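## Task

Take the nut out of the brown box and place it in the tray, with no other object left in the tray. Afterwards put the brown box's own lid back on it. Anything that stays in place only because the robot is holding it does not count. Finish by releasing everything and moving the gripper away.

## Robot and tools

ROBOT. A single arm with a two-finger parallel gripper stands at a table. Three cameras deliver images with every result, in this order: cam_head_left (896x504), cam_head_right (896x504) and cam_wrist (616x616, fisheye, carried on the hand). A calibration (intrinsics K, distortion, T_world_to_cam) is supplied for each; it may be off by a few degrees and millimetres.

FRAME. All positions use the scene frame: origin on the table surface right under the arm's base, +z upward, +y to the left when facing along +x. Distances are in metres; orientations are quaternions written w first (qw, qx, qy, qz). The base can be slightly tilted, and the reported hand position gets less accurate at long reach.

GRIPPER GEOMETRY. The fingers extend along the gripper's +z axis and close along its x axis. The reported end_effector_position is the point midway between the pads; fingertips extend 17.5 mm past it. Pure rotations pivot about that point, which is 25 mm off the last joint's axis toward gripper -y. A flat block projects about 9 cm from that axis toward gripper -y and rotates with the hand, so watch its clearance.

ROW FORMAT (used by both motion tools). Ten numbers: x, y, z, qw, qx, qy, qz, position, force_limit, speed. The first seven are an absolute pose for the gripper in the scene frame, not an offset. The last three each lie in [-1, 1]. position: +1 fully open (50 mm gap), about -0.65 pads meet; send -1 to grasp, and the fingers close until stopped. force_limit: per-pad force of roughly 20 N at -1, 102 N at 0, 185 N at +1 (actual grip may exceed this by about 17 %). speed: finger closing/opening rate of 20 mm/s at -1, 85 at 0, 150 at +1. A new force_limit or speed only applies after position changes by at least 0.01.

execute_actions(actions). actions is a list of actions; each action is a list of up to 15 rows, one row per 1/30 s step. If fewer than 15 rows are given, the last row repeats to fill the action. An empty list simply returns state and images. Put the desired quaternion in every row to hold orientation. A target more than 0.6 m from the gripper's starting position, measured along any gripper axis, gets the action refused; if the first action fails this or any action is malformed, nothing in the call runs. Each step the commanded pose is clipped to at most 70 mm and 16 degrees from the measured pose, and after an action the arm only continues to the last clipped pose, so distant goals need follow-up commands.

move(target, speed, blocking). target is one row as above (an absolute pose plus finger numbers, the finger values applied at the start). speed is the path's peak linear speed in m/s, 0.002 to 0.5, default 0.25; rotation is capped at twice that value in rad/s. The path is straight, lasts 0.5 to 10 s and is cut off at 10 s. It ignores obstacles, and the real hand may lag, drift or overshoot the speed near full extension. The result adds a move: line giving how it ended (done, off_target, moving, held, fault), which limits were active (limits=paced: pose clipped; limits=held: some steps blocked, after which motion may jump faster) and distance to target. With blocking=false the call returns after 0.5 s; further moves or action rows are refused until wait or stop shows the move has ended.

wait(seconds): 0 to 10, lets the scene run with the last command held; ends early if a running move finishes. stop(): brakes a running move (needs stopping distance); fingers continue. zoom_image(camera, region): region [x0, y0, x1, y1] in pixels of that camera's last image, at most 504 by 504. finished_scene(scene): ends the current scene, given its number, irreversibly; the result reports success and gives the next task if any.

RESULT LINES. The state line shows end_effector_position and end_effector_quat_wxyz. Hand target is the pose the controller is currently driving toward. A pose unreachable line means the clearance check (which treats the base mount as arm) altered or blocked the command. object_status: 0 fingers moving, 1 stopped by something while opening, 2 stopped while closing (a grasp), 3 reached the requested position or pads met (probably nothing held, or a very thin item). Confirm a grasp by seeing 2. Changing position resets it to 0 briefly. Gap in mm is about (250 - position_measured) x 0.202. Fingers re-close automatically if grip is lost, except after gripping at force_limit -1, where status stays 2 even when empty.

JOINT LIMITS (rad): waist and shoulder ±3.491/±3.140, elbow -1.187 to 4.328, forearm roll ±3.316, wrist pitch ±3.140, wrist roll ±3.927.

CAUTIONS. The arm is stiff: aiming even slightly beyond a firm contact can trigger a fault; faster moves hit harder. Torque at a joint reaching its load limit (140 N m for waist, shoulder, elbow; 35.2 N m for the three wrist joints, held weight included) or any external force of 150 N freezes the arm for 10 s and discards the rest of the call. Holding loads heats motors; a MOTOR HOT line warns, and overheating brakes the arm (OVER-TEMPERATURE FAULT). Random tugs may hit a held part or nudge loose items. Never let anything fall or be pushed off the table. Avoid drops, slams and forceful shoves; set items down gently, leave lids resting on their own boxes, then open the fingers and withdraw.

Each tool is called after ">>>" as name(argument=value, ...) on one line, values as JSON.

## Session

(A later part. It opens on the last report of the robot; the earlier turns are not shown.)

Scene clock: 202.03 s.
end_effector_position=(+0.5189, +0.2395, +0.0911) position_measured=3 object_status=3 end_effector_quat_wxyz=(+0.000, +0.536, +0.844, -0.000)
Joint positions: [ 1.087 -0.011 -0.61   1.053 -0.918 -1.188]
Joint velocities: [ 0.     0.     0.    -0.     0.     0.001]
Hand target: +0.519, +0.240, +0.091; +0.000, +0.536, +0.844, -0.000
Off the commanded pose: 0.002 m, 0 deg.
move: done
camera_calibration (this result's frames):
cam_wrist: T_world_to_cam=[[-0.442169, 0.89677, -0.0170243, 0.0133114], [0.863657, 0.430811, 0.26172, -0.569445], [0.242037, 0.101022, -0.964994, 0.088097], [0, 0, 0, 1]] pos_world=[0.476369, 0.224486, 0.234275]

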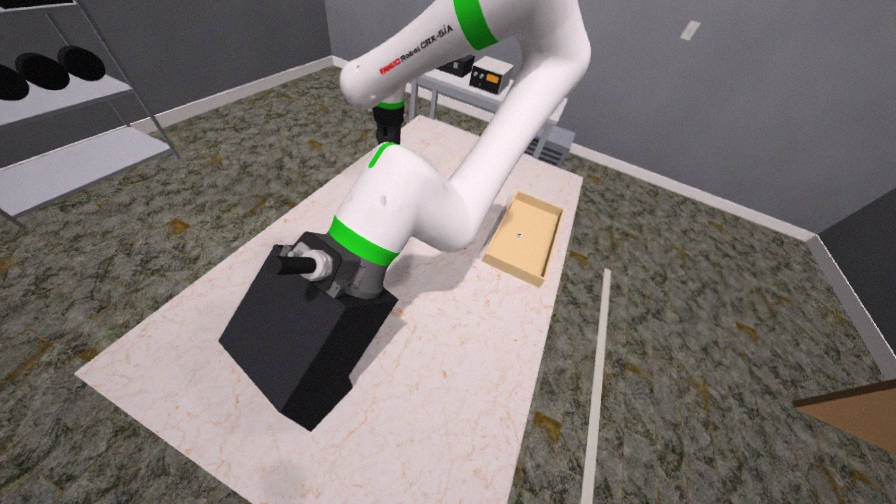

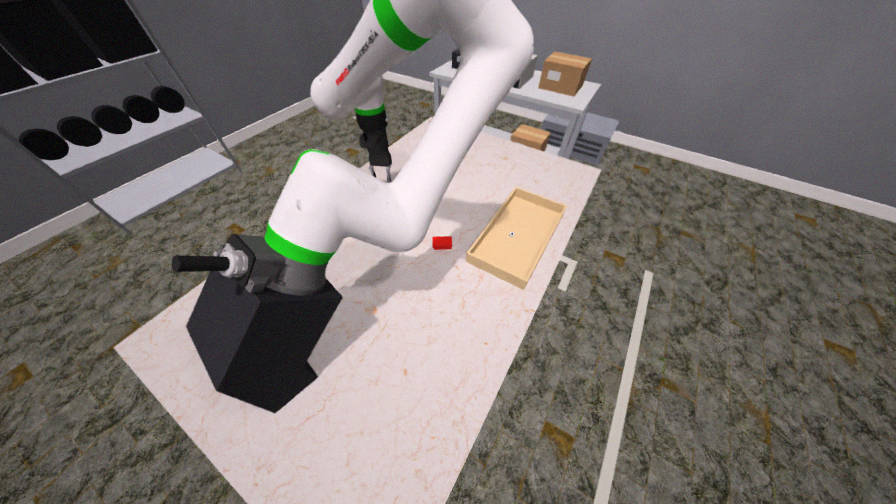

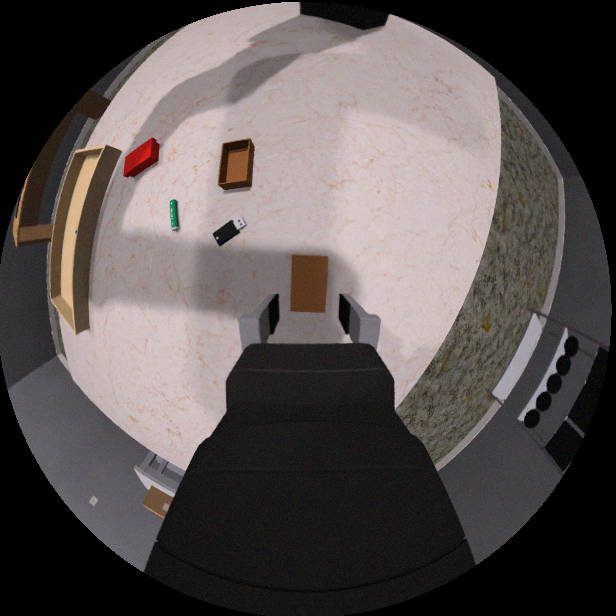

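>>> execute_actions(actions=[[[0.52, 0.24, 0.05, 0, 0.5373, 0.8434, 0, 1, -0.5, 0]], [[0.52, 0.24, 0.028, 0, 0.5373, 0.8434, 0, 1, -0.5, 0]], [[0.52, 0.24, 0.028, 0, 0.5373, 0.8434, 0, -1, -0.5, 0]]])

Scene clock: 207.63 s.
end_effector_position=(+0.5203, +0.2401, +0.0282) position_measured=203 object_status=0 end_effector_quat_wxyz=(+0.000, +0.537, +0.843, +0.000)
Joint positions: [ 0.952  0.095 -0.614  1.181 -0.773 -1.261]
Joint velocities: [-0.003  0.002  0.    -0.002  0.001 -0.002]
Hand target: +0.520, +0.240, +0.028; -0.000, +0.537, +0.843, +0.000
Off the commanded pose: 0.000 m, 0 deg.
camera_calibration (this result's frames):
cam_wrist: T_world_to_cam=[[-0.439574, 0.898056, -0.0164594, 0.0106422], [0.864752, 0.428085, 0.262579, -0.554392], [0.242856, 0.101189, -0.96477, 0.0264648], [0, 0, 0, 1]] pos_world=[0.477662, 0.225092, 0.171279]

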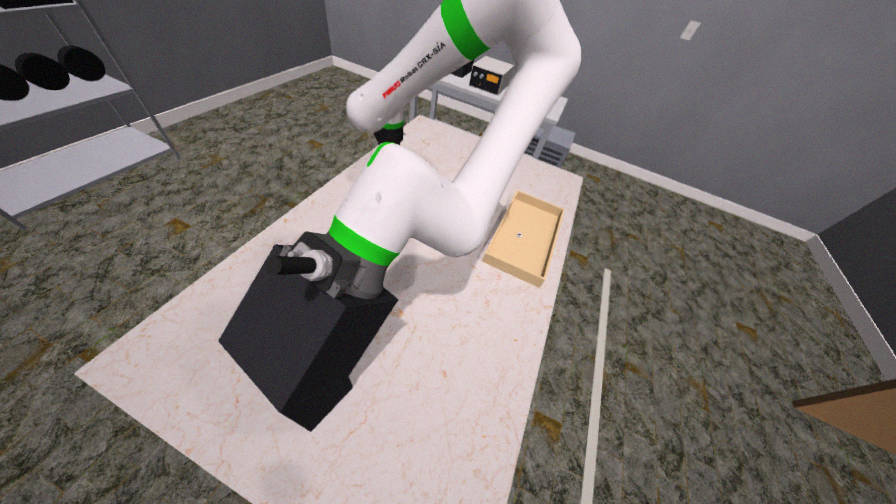

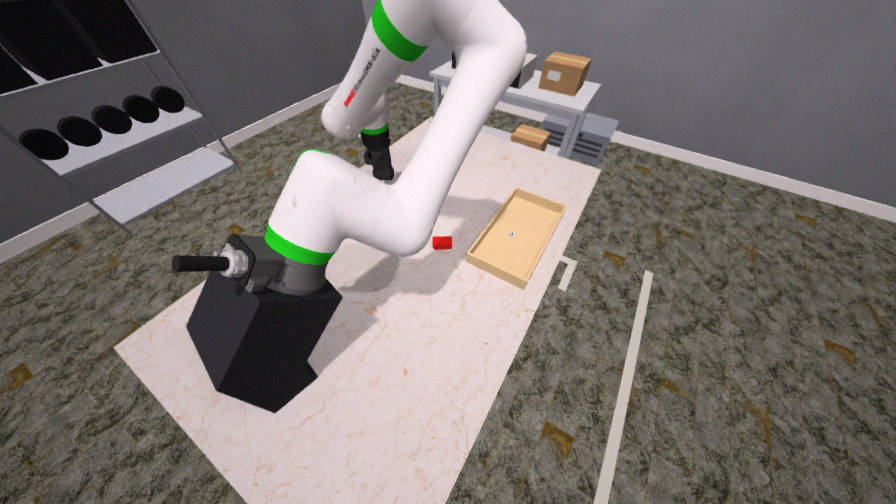

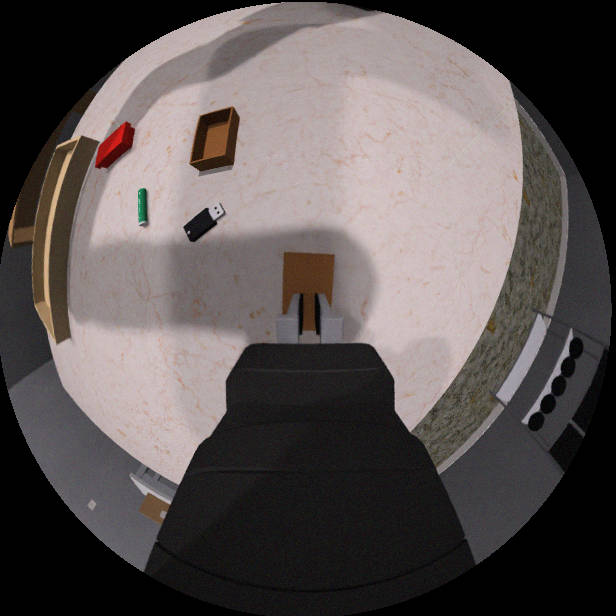

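>>> execute_actions(actions=[[[0.52, 0.24, 0.03, 0, 0.5373, 0.8434, 0, 1, -0.5, 0.5]], [[0.52, 0.24, 0.021, 0, 0.5373, 0.8434, 0, 1, -0.5, 0.5]], [[0.52, 0.24, 0.021, 0, 0.5373, 0.8434, 0, -1, -0.5, 0]]])

Scene clock: 211.97 s.
end_effector_position=(+0.5200, +0.2400, +0.0210) position_measured=57 object_status=2 end_effector_quat_wxyz=(+0.000, +0.537, +0.843, +0.000)
Joint positions: [ 0.938  0.107 -0.614  1.198 -0.759 -1.27 ]
Joint velocities: [ 0.001  0.    -0.    -0.     0.001  0.   ]
Hand target: +0.520, +0.240, +0.021; -0.000, +0.537, +0.843, -0.000
Off the commanded pose: 0.000 m, 0 deg.
camera_calibration (this result's frames):
cam_wrist: T_world_to_cam=[[-0.439916, 0.897886, -0.0165819, 0.0106851], [0.864707, 0.4285, 0.262049, -0.552253], [0.242395, 0.100941, -0.964912, 0.0199314], [0, 0, 0, 1]] pos_world=[0.477406, 0.225035, 0.164126]

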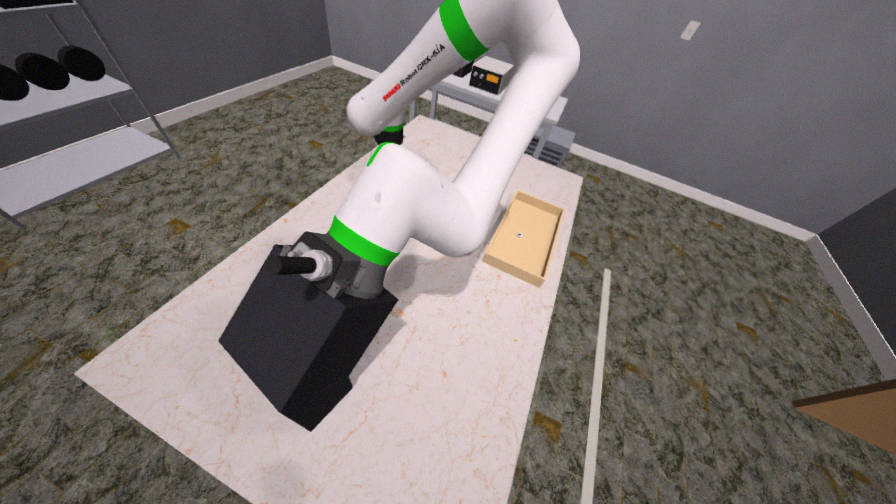

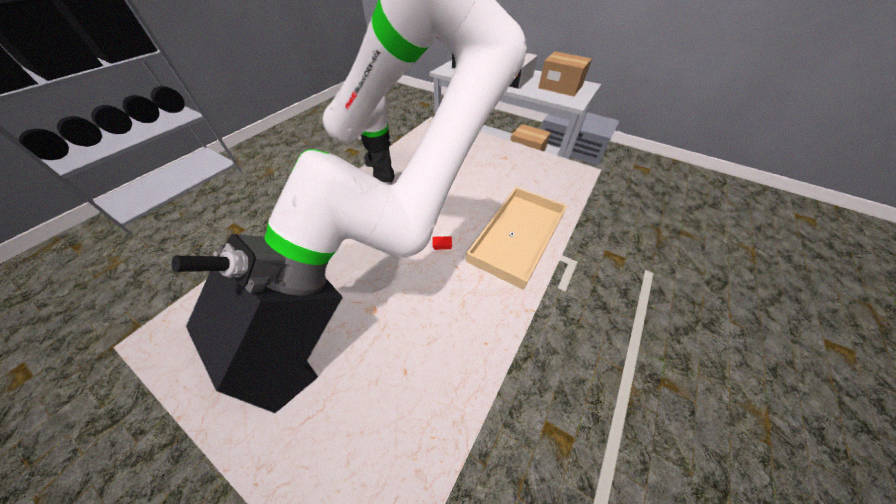

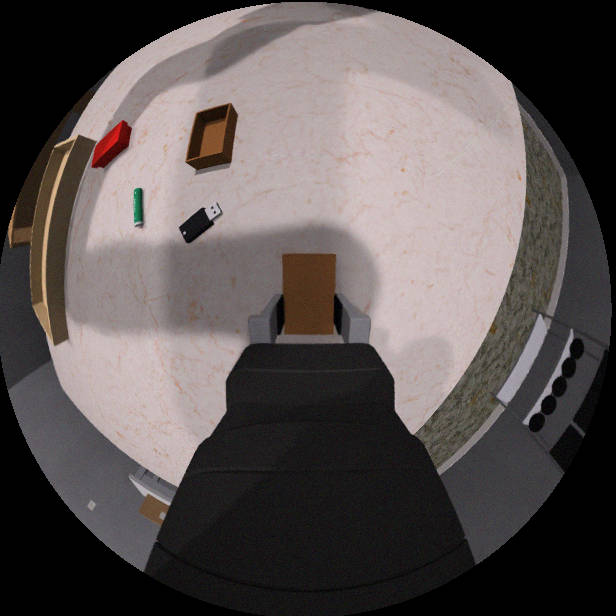

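>>> move(target=[0.52, 0.24, 0.07, 0, 0.5373, 0.8434, 0, -1, -0.5, 0], speed=0.15)

>>> move(target=[0.418, 0.099, 0.07, 0, 0.5373, 0.8434, 0, -1, -0.5, 0], speed=0.25)

Scene clock: 219.00 s.
end_effector_position=(+0.5201, +0.2399, +0.0699) position_measured=57 object_status=2 end_effector_quat_wxyz=(+0.000, +0.537, +0.843, -0.000)
Joint positions: [ 1.04   0.024 -0.612  1.092 -0.867 -1.209]
Joint velocities: [-0.     0.     0.001  0.    -0.001 -0.   ]
Hand target: +0.520, +0.240, +0.070; +0.000, +0.537, +0.843, +0.000
Off the commanded pose: 0.000 m, 0 deg.
move: done
camera_calibration (this result's frames):
cam_wrist: T_world_to_cam=[[-0.440077, 0.897801, -0.0169064, 0.011751], [0.86455, 0.428717, 0.262211, -0.565094], [0.242661, 0.100777, -0.964862, 0.066983], [0, 0, 0, 1]] pos_world=[0.477469, 0.224965, 0.213002]

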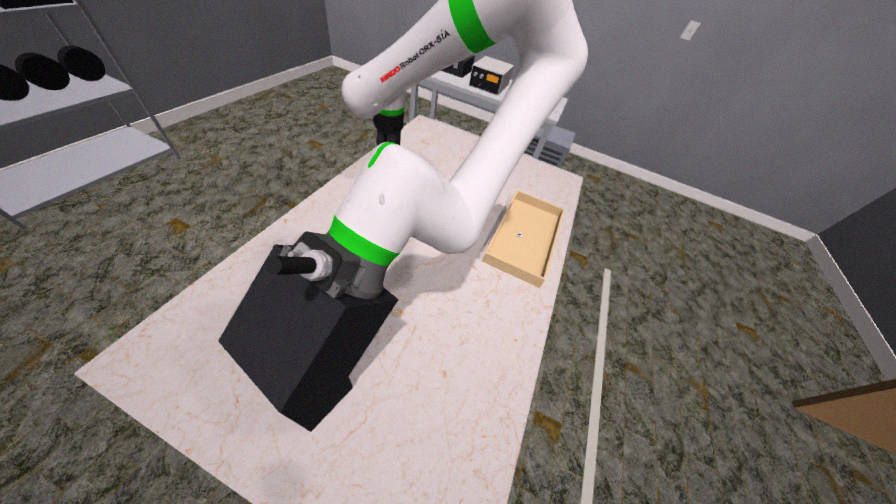

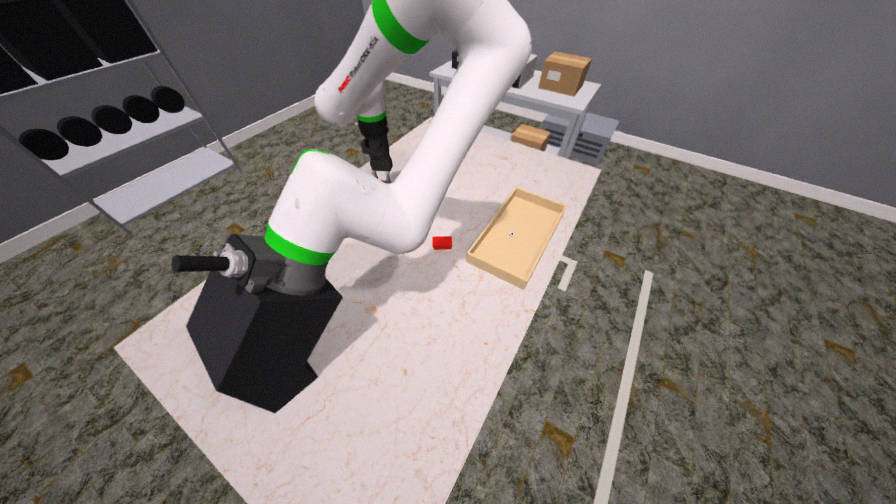

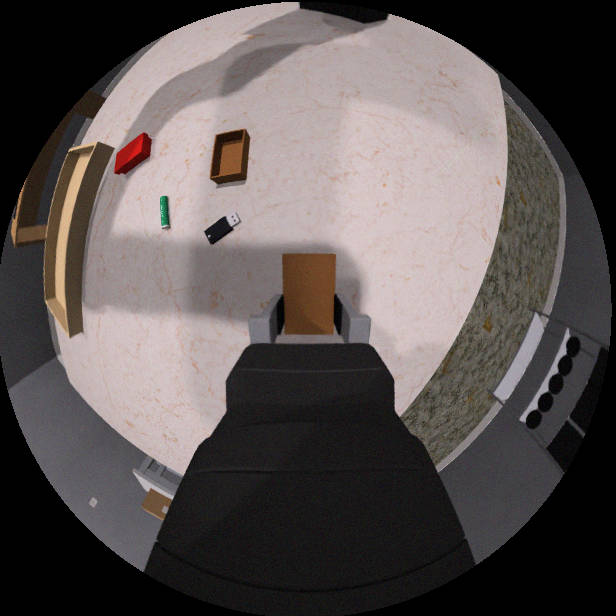

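Scene clock: 220.13 s.
end_effector_position=(+0.4181, +0.0989, +0.0698) position_measured=57 object_status=2 end_effector_quat_wxyz=(-0.000, +0.537, +0.843, +0.000)
Joint positions: [ 0.893 -0.333 -1.052  1.213 -0.727 -1.25 ]
Joint velocities: [ 0.003 -0.001 -0.001 -0.    -0.002  0.   ]
Hand target: +0.418, +0.099, +0.070; -0.000, +0.537, +0.843, -0.000
Off the commanded pose: 0.000 m, 0 deg.
move: done
camera_calibration (this result's frames):
cam_wrist: T_world_to_cam=[[-0.439694, 0.898004, -0.016057, 0.0932514], [0.864944, 0.428188, 0.261776, -0.416525], [0.241952, 0.101213, -0.964995, 0.106172], [0, 0, 0, 1]] pos_world=[0.375584, 0.0838649, 0.212989]

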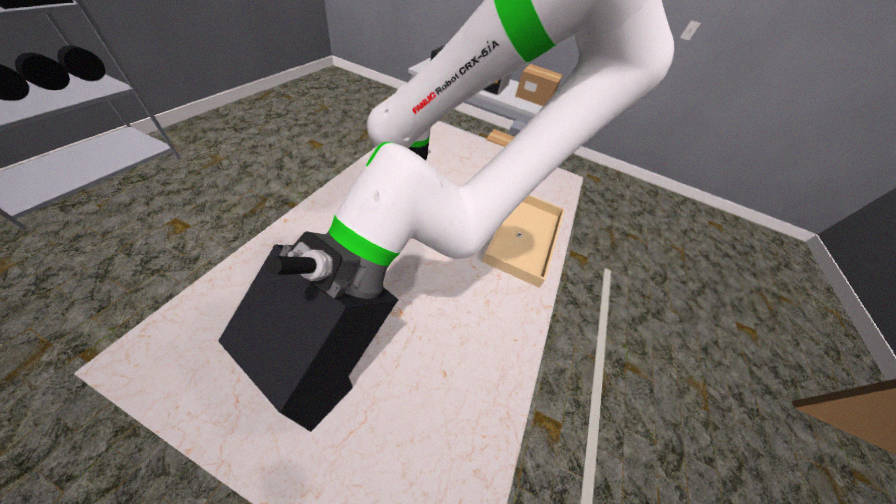

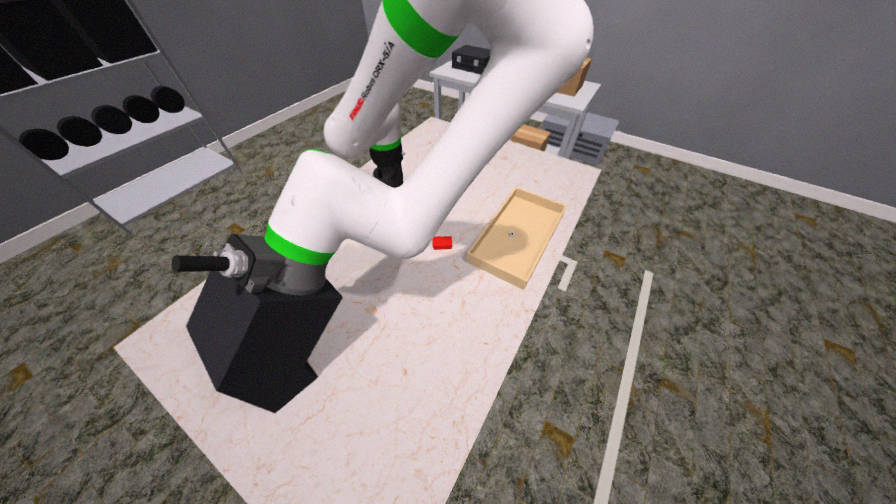

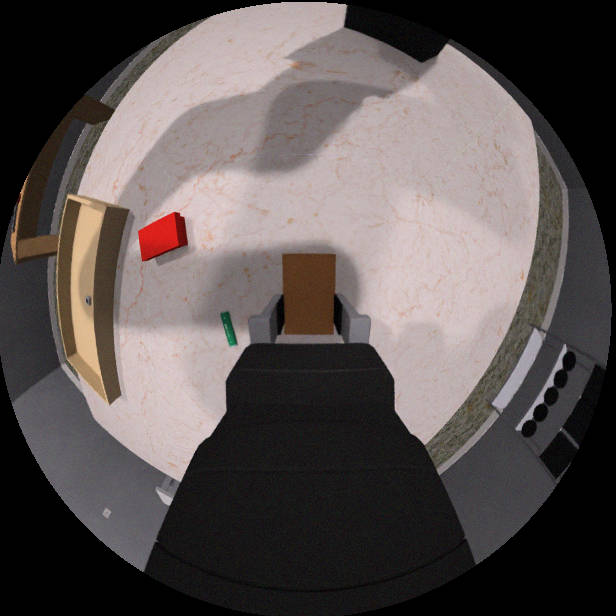

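>>> move(target=[0.418, 0.099, 0.046, 0, 0.5373, 0.8434, 0, -1, -0.5, 0], speed=0.06)

Scene clock: 225.40 s.
end_effector_position=(+0.4179, +0.0991, +0.0461) position_measured=57 object_status=2 end_effector_quat_wxyz=(-0.000, +0.537, +0.843, -0.000)
Joint positions: [ 0.785 -0.268 -1.057  1.34  -0.632 -1.319]
Joint velocities: [-0.001  0.    -0.001  0.002  0.    -0.002]
Hand target: +0.418, +0.099, +0.046; -0.000, +0.537, +0.843, -0.000
Off the commanded pose: 0.000 m, 0 deg.
move: done
camera_calibration (this result's frames):
cam_wrist: T_world_to_cam=[[-0.439773, 0.897962, -0.0162593, 0.0926126], [0.864869, 0.428307, 0.261829, -0.41016], [0.242077, 0.101083, -0.964977, 0.0832497], [0, 0, 0, 1]] pos_world=[0.375311, 0.0840967, 0.189232]

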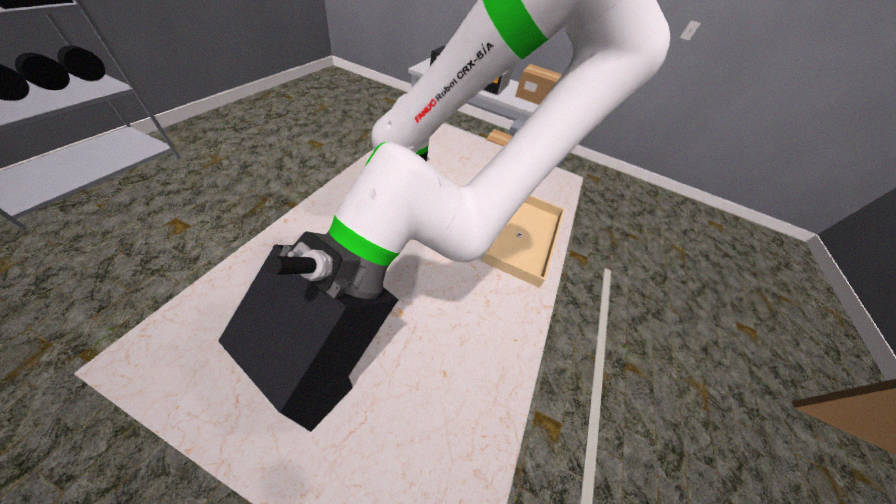

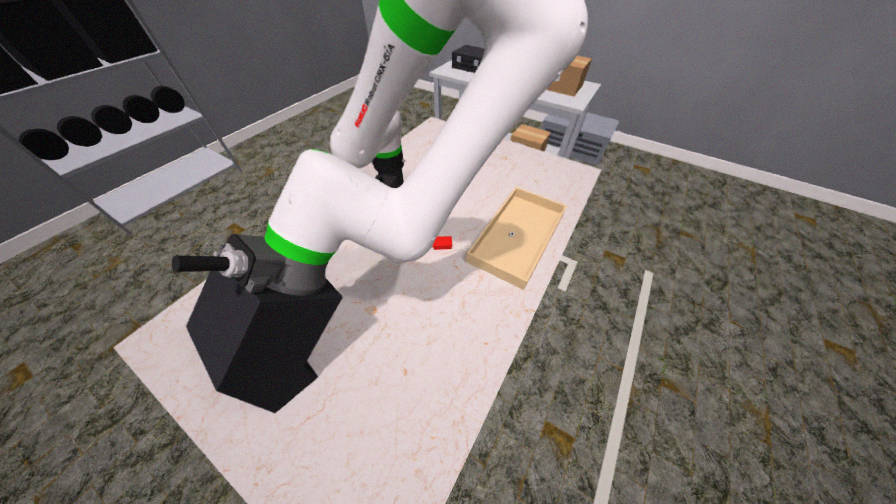

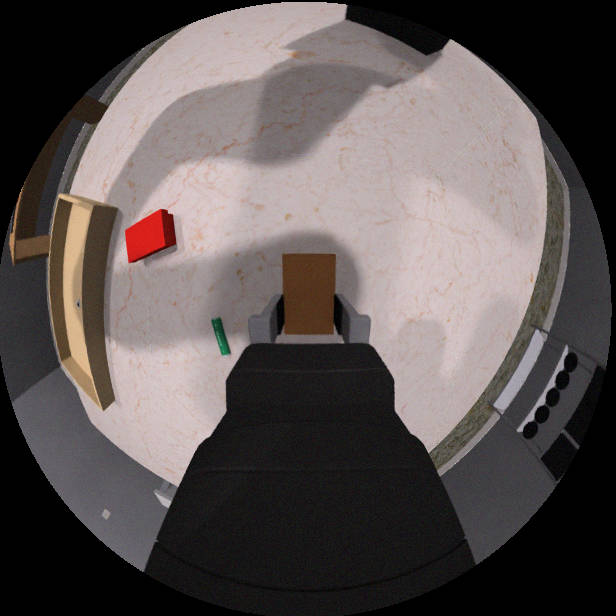

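>>> move(target=[0.418, 0.099, 0.039, 0, 0.5373, 0.8434, 0, -1, -0.5, 0], speed=0.03)

Scene clock: 230.17 s.
end_effector_position=(+0.4179, +0.0990, +0.0390) position_measured=57 object_status=2 end_effector_quat_wxyz=(-0.000, +0.537, +0.843, -0.000)
Joint positions: [ 0.752 -0.249 -1.057  1.384 -0.606 -1.343]
Joint velocities: [ 0.001  0.002 -0.     0.002  0.001 -0.001]
Hand target: +0.418, +0.099, +0.039; -0.000, +0.537, +0.843, -0.000
Off the commanded pose: 0.000 m, 0 deg.
move: done
camera_calibration (this result's frames):
cam_wrist: T_world_to_cam=[[-0.439934, 0.897879, -0.016479, 0.0926594], [0.864755, 0.42851, 0.261876, -0.408262], [0.242194, 0.100958, -0.964961, 0.0763861], [0, 0, 0, 1]] pos_world=[0.37531, 0.0840356, 0.182151]

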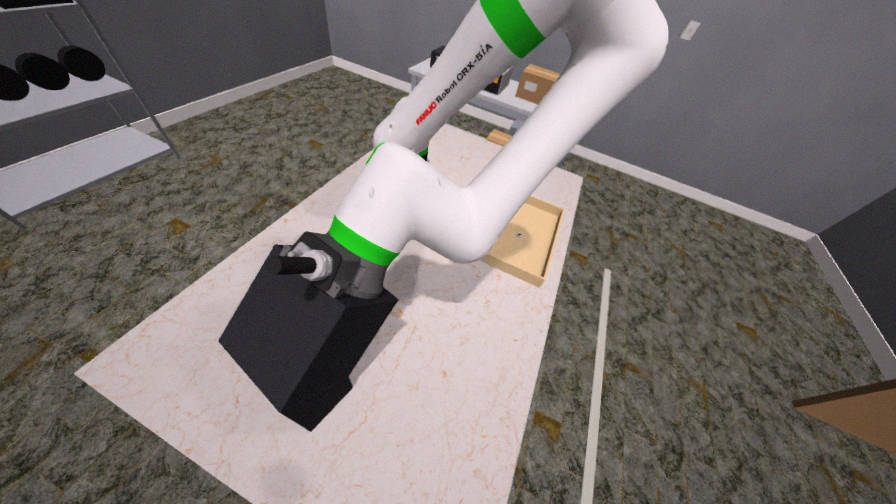

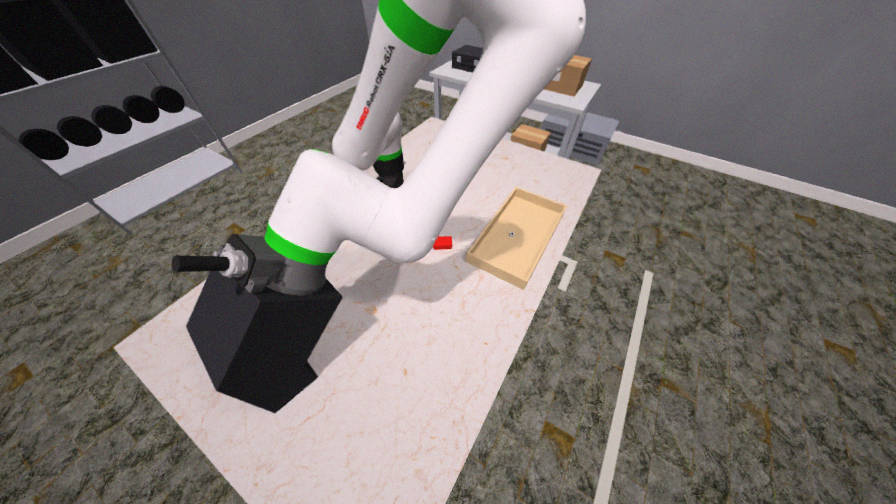

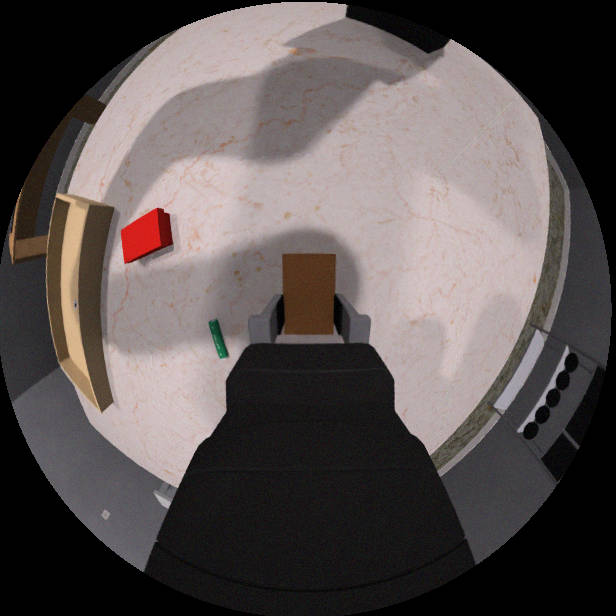

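>>> move(target=[0.418, 0.099, 0.036, 0, 0.5373, 0.8434, 0, -1, -0.5, 0], speed=0.03)

Scene clock: 233.00 s.
end_effector_position=(+0.4180, +0.0990, +0.0360) position_measured=57 object_status=2 end_effector_quat_wxyz=(-0.000, +0.537, +0.843, +0.000)
Joint positions: [ 0.737 -0.24  -1.056  1.404 -0.594 -1.354]
Joint velocities: [ 0.001  0.001 -0.     0.001  0.001 -0.001]
Hand target: +0.418, +0.099, +0.036; -0.000, +0.537, +0.843, -0.000
Off the commanded pose: 0.000 m, 0 deg.
move: done
camera_calibration (this result's frames):
cam_wrist: T_world_to_cam=[[-0.439872, 0.897908, -0.0165404, 0.0926268], [0.864731, 0.428447, 0.262056, -0.407595], [0.242389, 0.100968, -0.964911, 0.0733752], [0, 0, 0, 1]] pos_world=[0.375419, 0.0840538, 0.179145]

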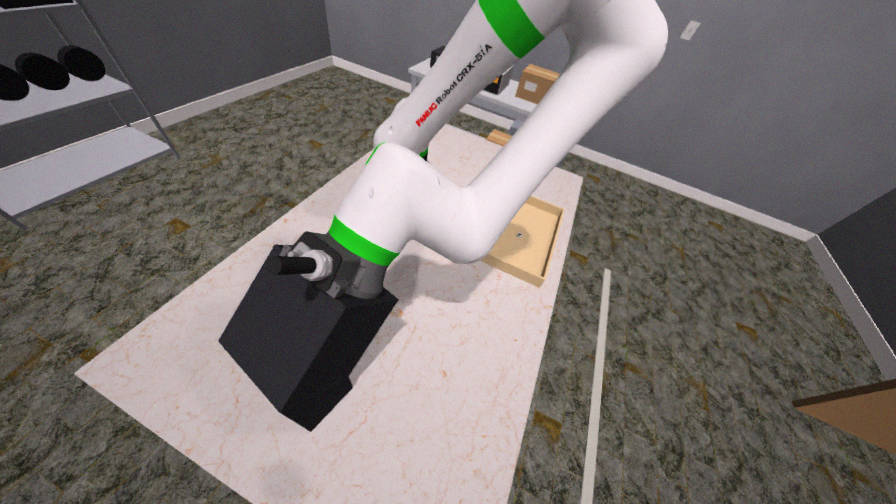

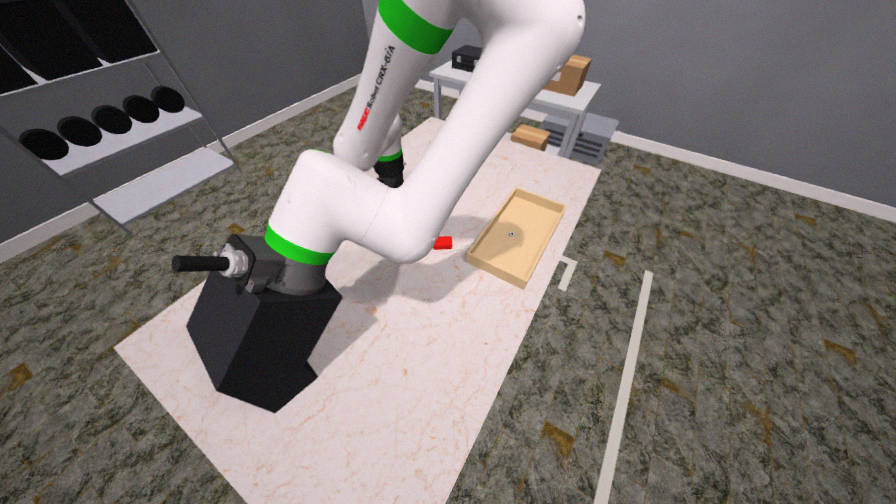

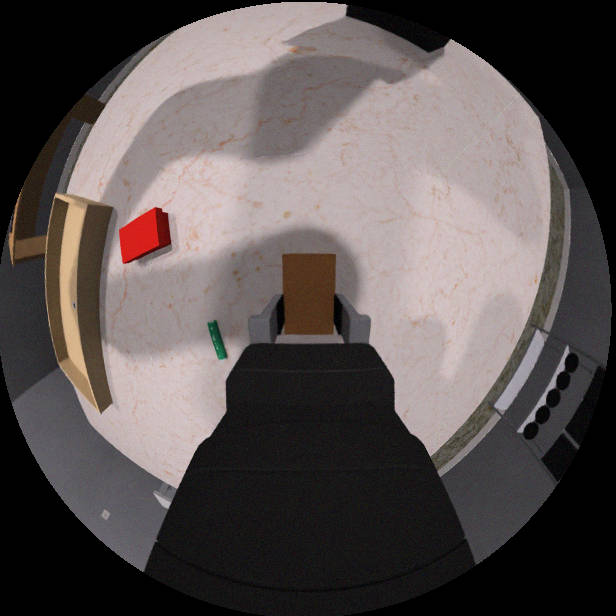

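Release the lid and retreat to inspect.

>>> execute_actions(actions=[[[0.418, 0.099, 0.036, 0, 0.5373, 0.8434, 0, 1, -0.5, 0]], [[0.418, 0.099, 0.07, 0, 0.5373, 0.8434, 0, 1, -0.5, 0]]])

>>> move(target=[0.56, 0.02, 0.09, 0, 1, 0, 0, 1, 0, 0], speed=0.3)

Scene clock: 237.10 s.
end_effector_position=(+0.4181, +0.0989, +0.0698) position_measured=3 object_status=3 end_effector_quat_wxyz=(+0.000, +0.537, +0.843, +0.000)
Joint positions: [ 0.892 -0.333 -1.053  1.215 -0.727 -1.252]
Joint velocities: [ 0.009  0.     0.01  -0.02  -0.013  0.015]
Hand target: +0.418, +0.099, +0.070; +0.000, +0.537, +0.843, +0.000
Off the commanded pose: 0.000 m, 0 deg.
camera_calibration (this result's frames):
cam_wrist: T_world_to_cam=[[-0.440142, 0.897767, -0.0169897, 0.0935338], [0.864421, 0.428763, 0.262562, -0.416397], [0.243004, 0.100878, -0.964766, 0.105737], [0, 0, 0, 1]] pos_world=[0.375416, 0.0838975, 0.212931]

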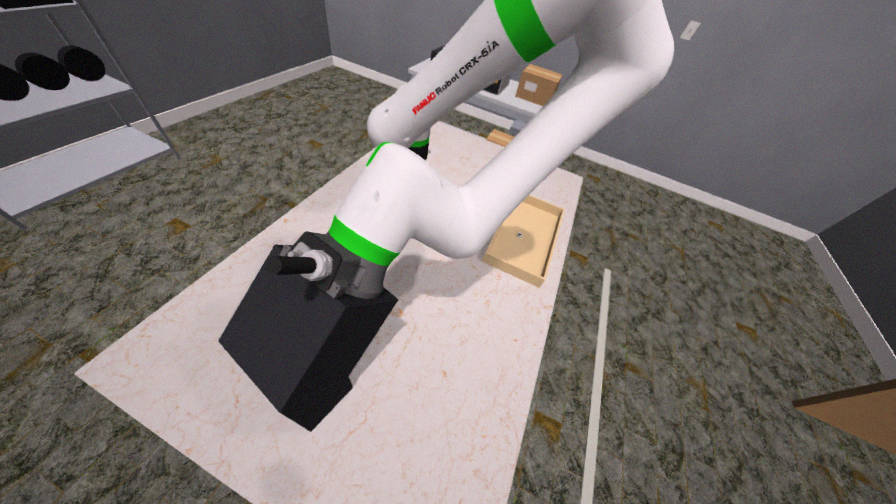

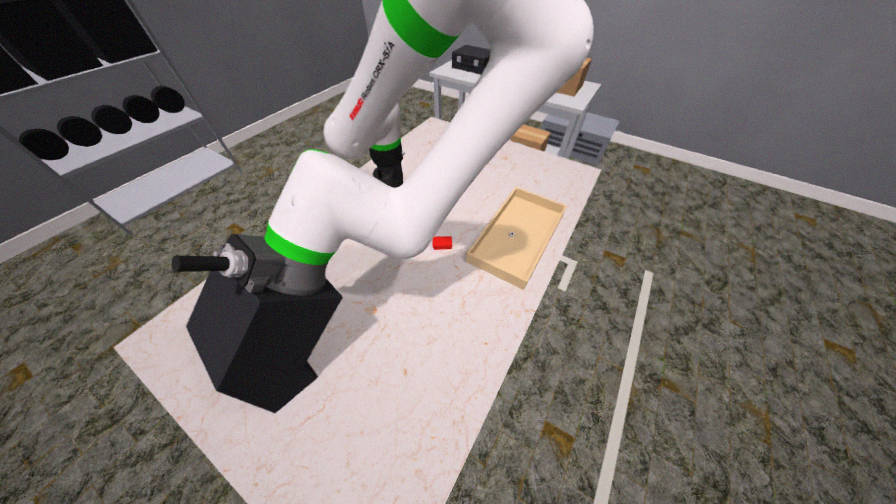

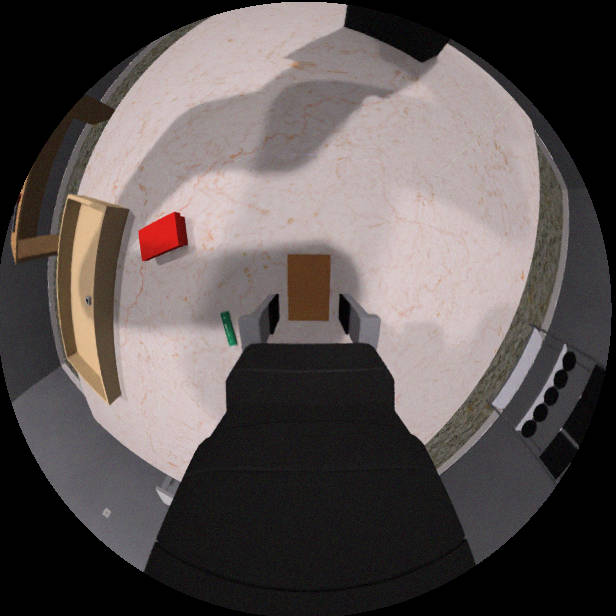

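Scene clock: 240.83 s.
end_effector_position=(+0.5606, +0.0207, +0.0897) position_measured=3 object_status=3 end_effector_quat_wxyz=(-0.000, +1.000, -0.000, +0.000)
Joint positions: [ 0.609 -0.402 -0.771  0.859 -0.693 -2.603]
Joint velocities: [ 0.001  0.    -0.003  0.    -0.    -0.   ]
Hand target: +0.560, +0.021, +0.090; -0.000, +1.000, -0.000, +0.000
Off the commanded pose: 0.001 m, 0 deg.
move: done
camera_calibration (this result's frames):
cam_wrist: T_world_to_cam=[[0.999703, 0.0185247, -0.0158481, -0.562344], [0.0220279, -0.964911, 0.261651, -0.0101597], [-0.010445, -0.261923, -0.965032, 0.247803], [0, 0, 0, 1]] pos_world=[0.564989, 0.0655192, 0.232884]

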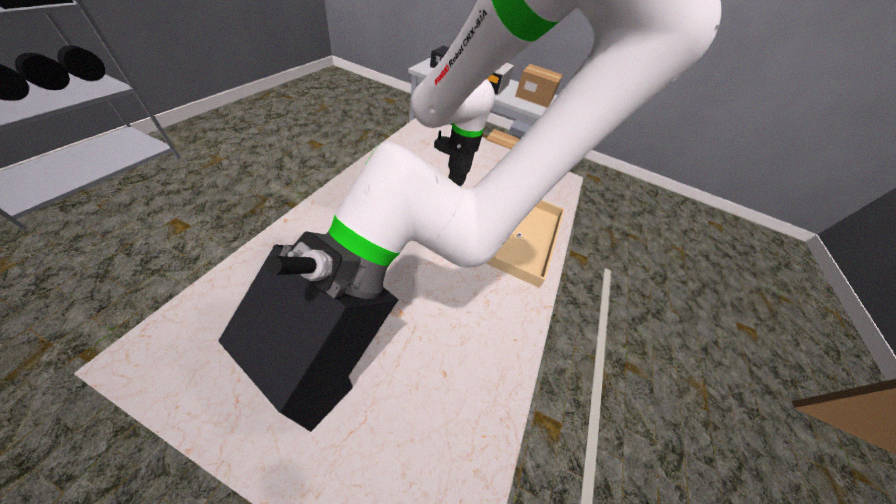

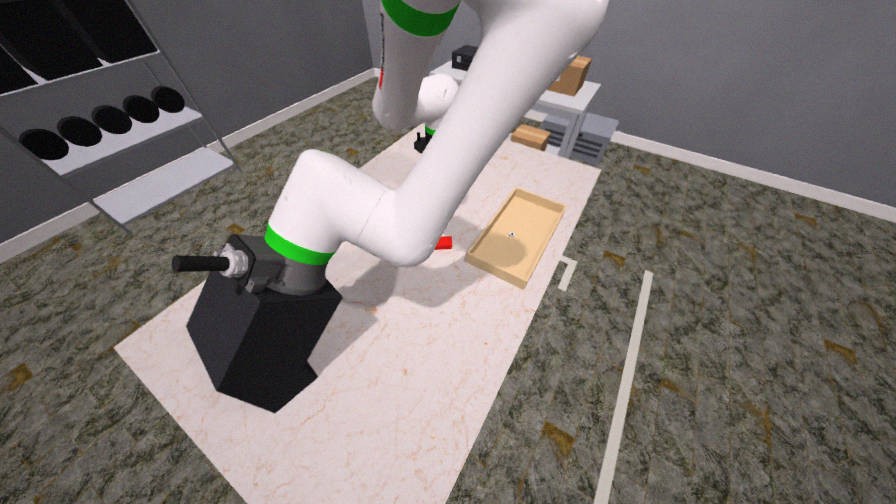

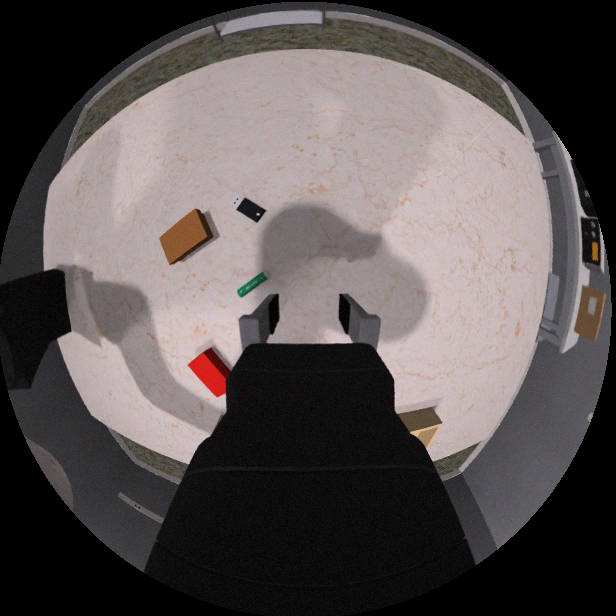

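>>> zoom_image(camera="cam_wrist", region=[140, 190, 240, 280])

Region (140, 190, 240, 280) of cam_wrist's 616x616 image, scaled by 5.040, with more detail than that image has; it fills the top 454 rows of this view, and the rest is white.

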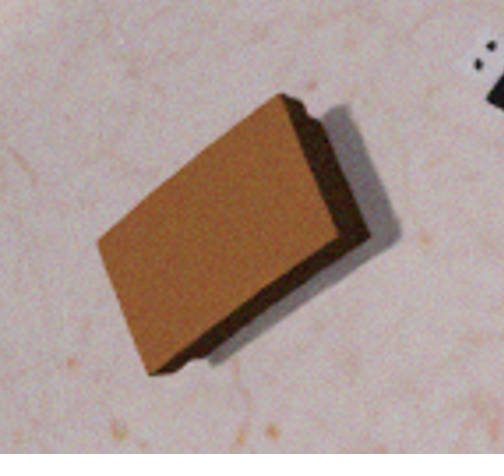

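The lid looks seated as it was originally. Moving clear and finishing.

>>> move(target=[0.65, 0.05, 0.35, 0, 1, 0, 0, 1, 0, 0], speed=0.3)

>>> finished_scene(scene=1)

Scene clock: 246.60 s.
end_effector_position=(+0.6508, +0.0501, +0.3500) position_measured=3 object_status=3 end_effector_quat_wxyz=(+0.001, +1.000, +0.000, +0.001)
Joint positions: [ 1.263 -0.534 -0.292  0.818 -1.581 -2.607]
Joint velocities: [-0.001  0.001  0.001  0.    -0.001 -0.001]
Hand target: +0.651, +0.050, +0.350; +0.001, +1.000, +0.000, +0.001
Off the commanded pose: 0.001 m, 0 deg.
move: done
camera_calibration (this result's frames):
cam_wrist: T_world_to_cam=[[0.999686, 0.0200824, -0.0150082, -0.649229], [0.0233256, -0.964476, 0.26314, -0.053234], [-0.00919056, -0.263407, -0.964641, 0.50678], [0, 0, 0, 1]] pos_world=[0.654924, 0.0951847, 0.493125]

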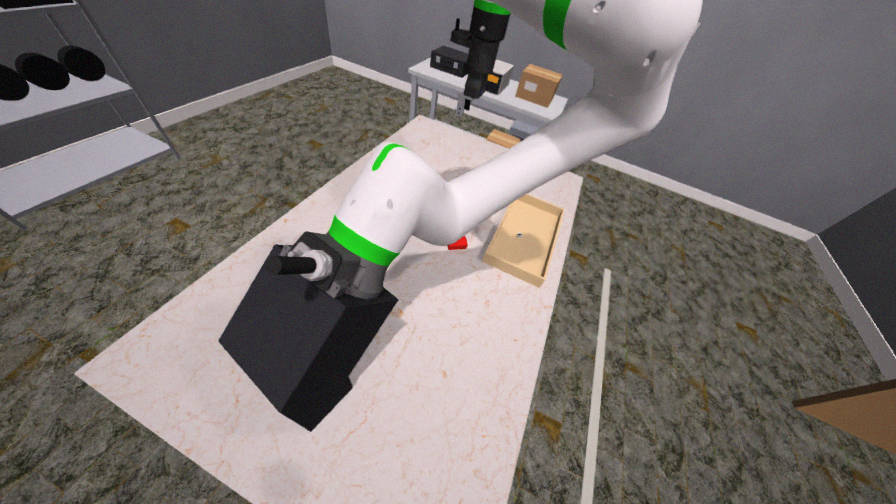

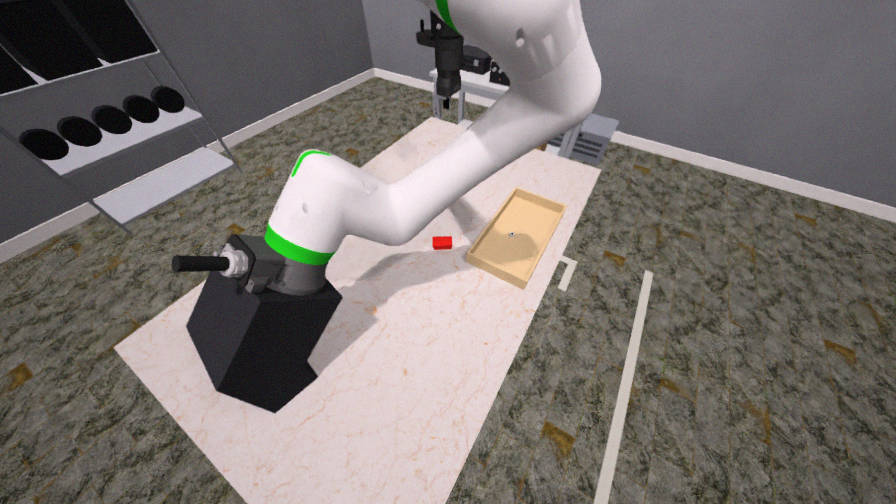

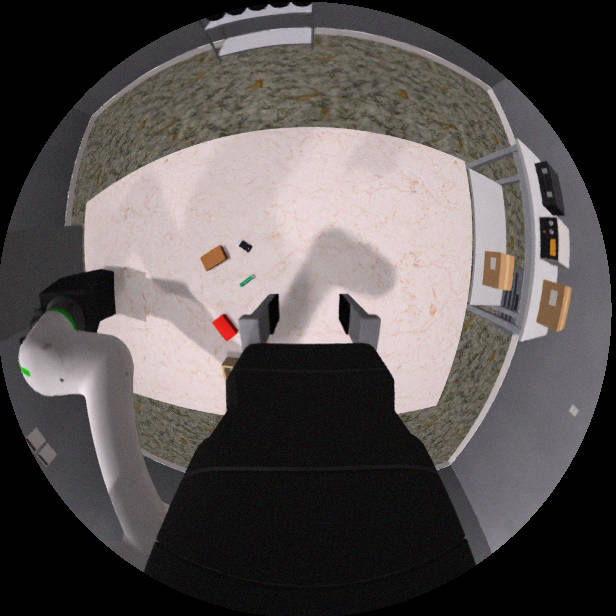

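The scene is finished: the task was done.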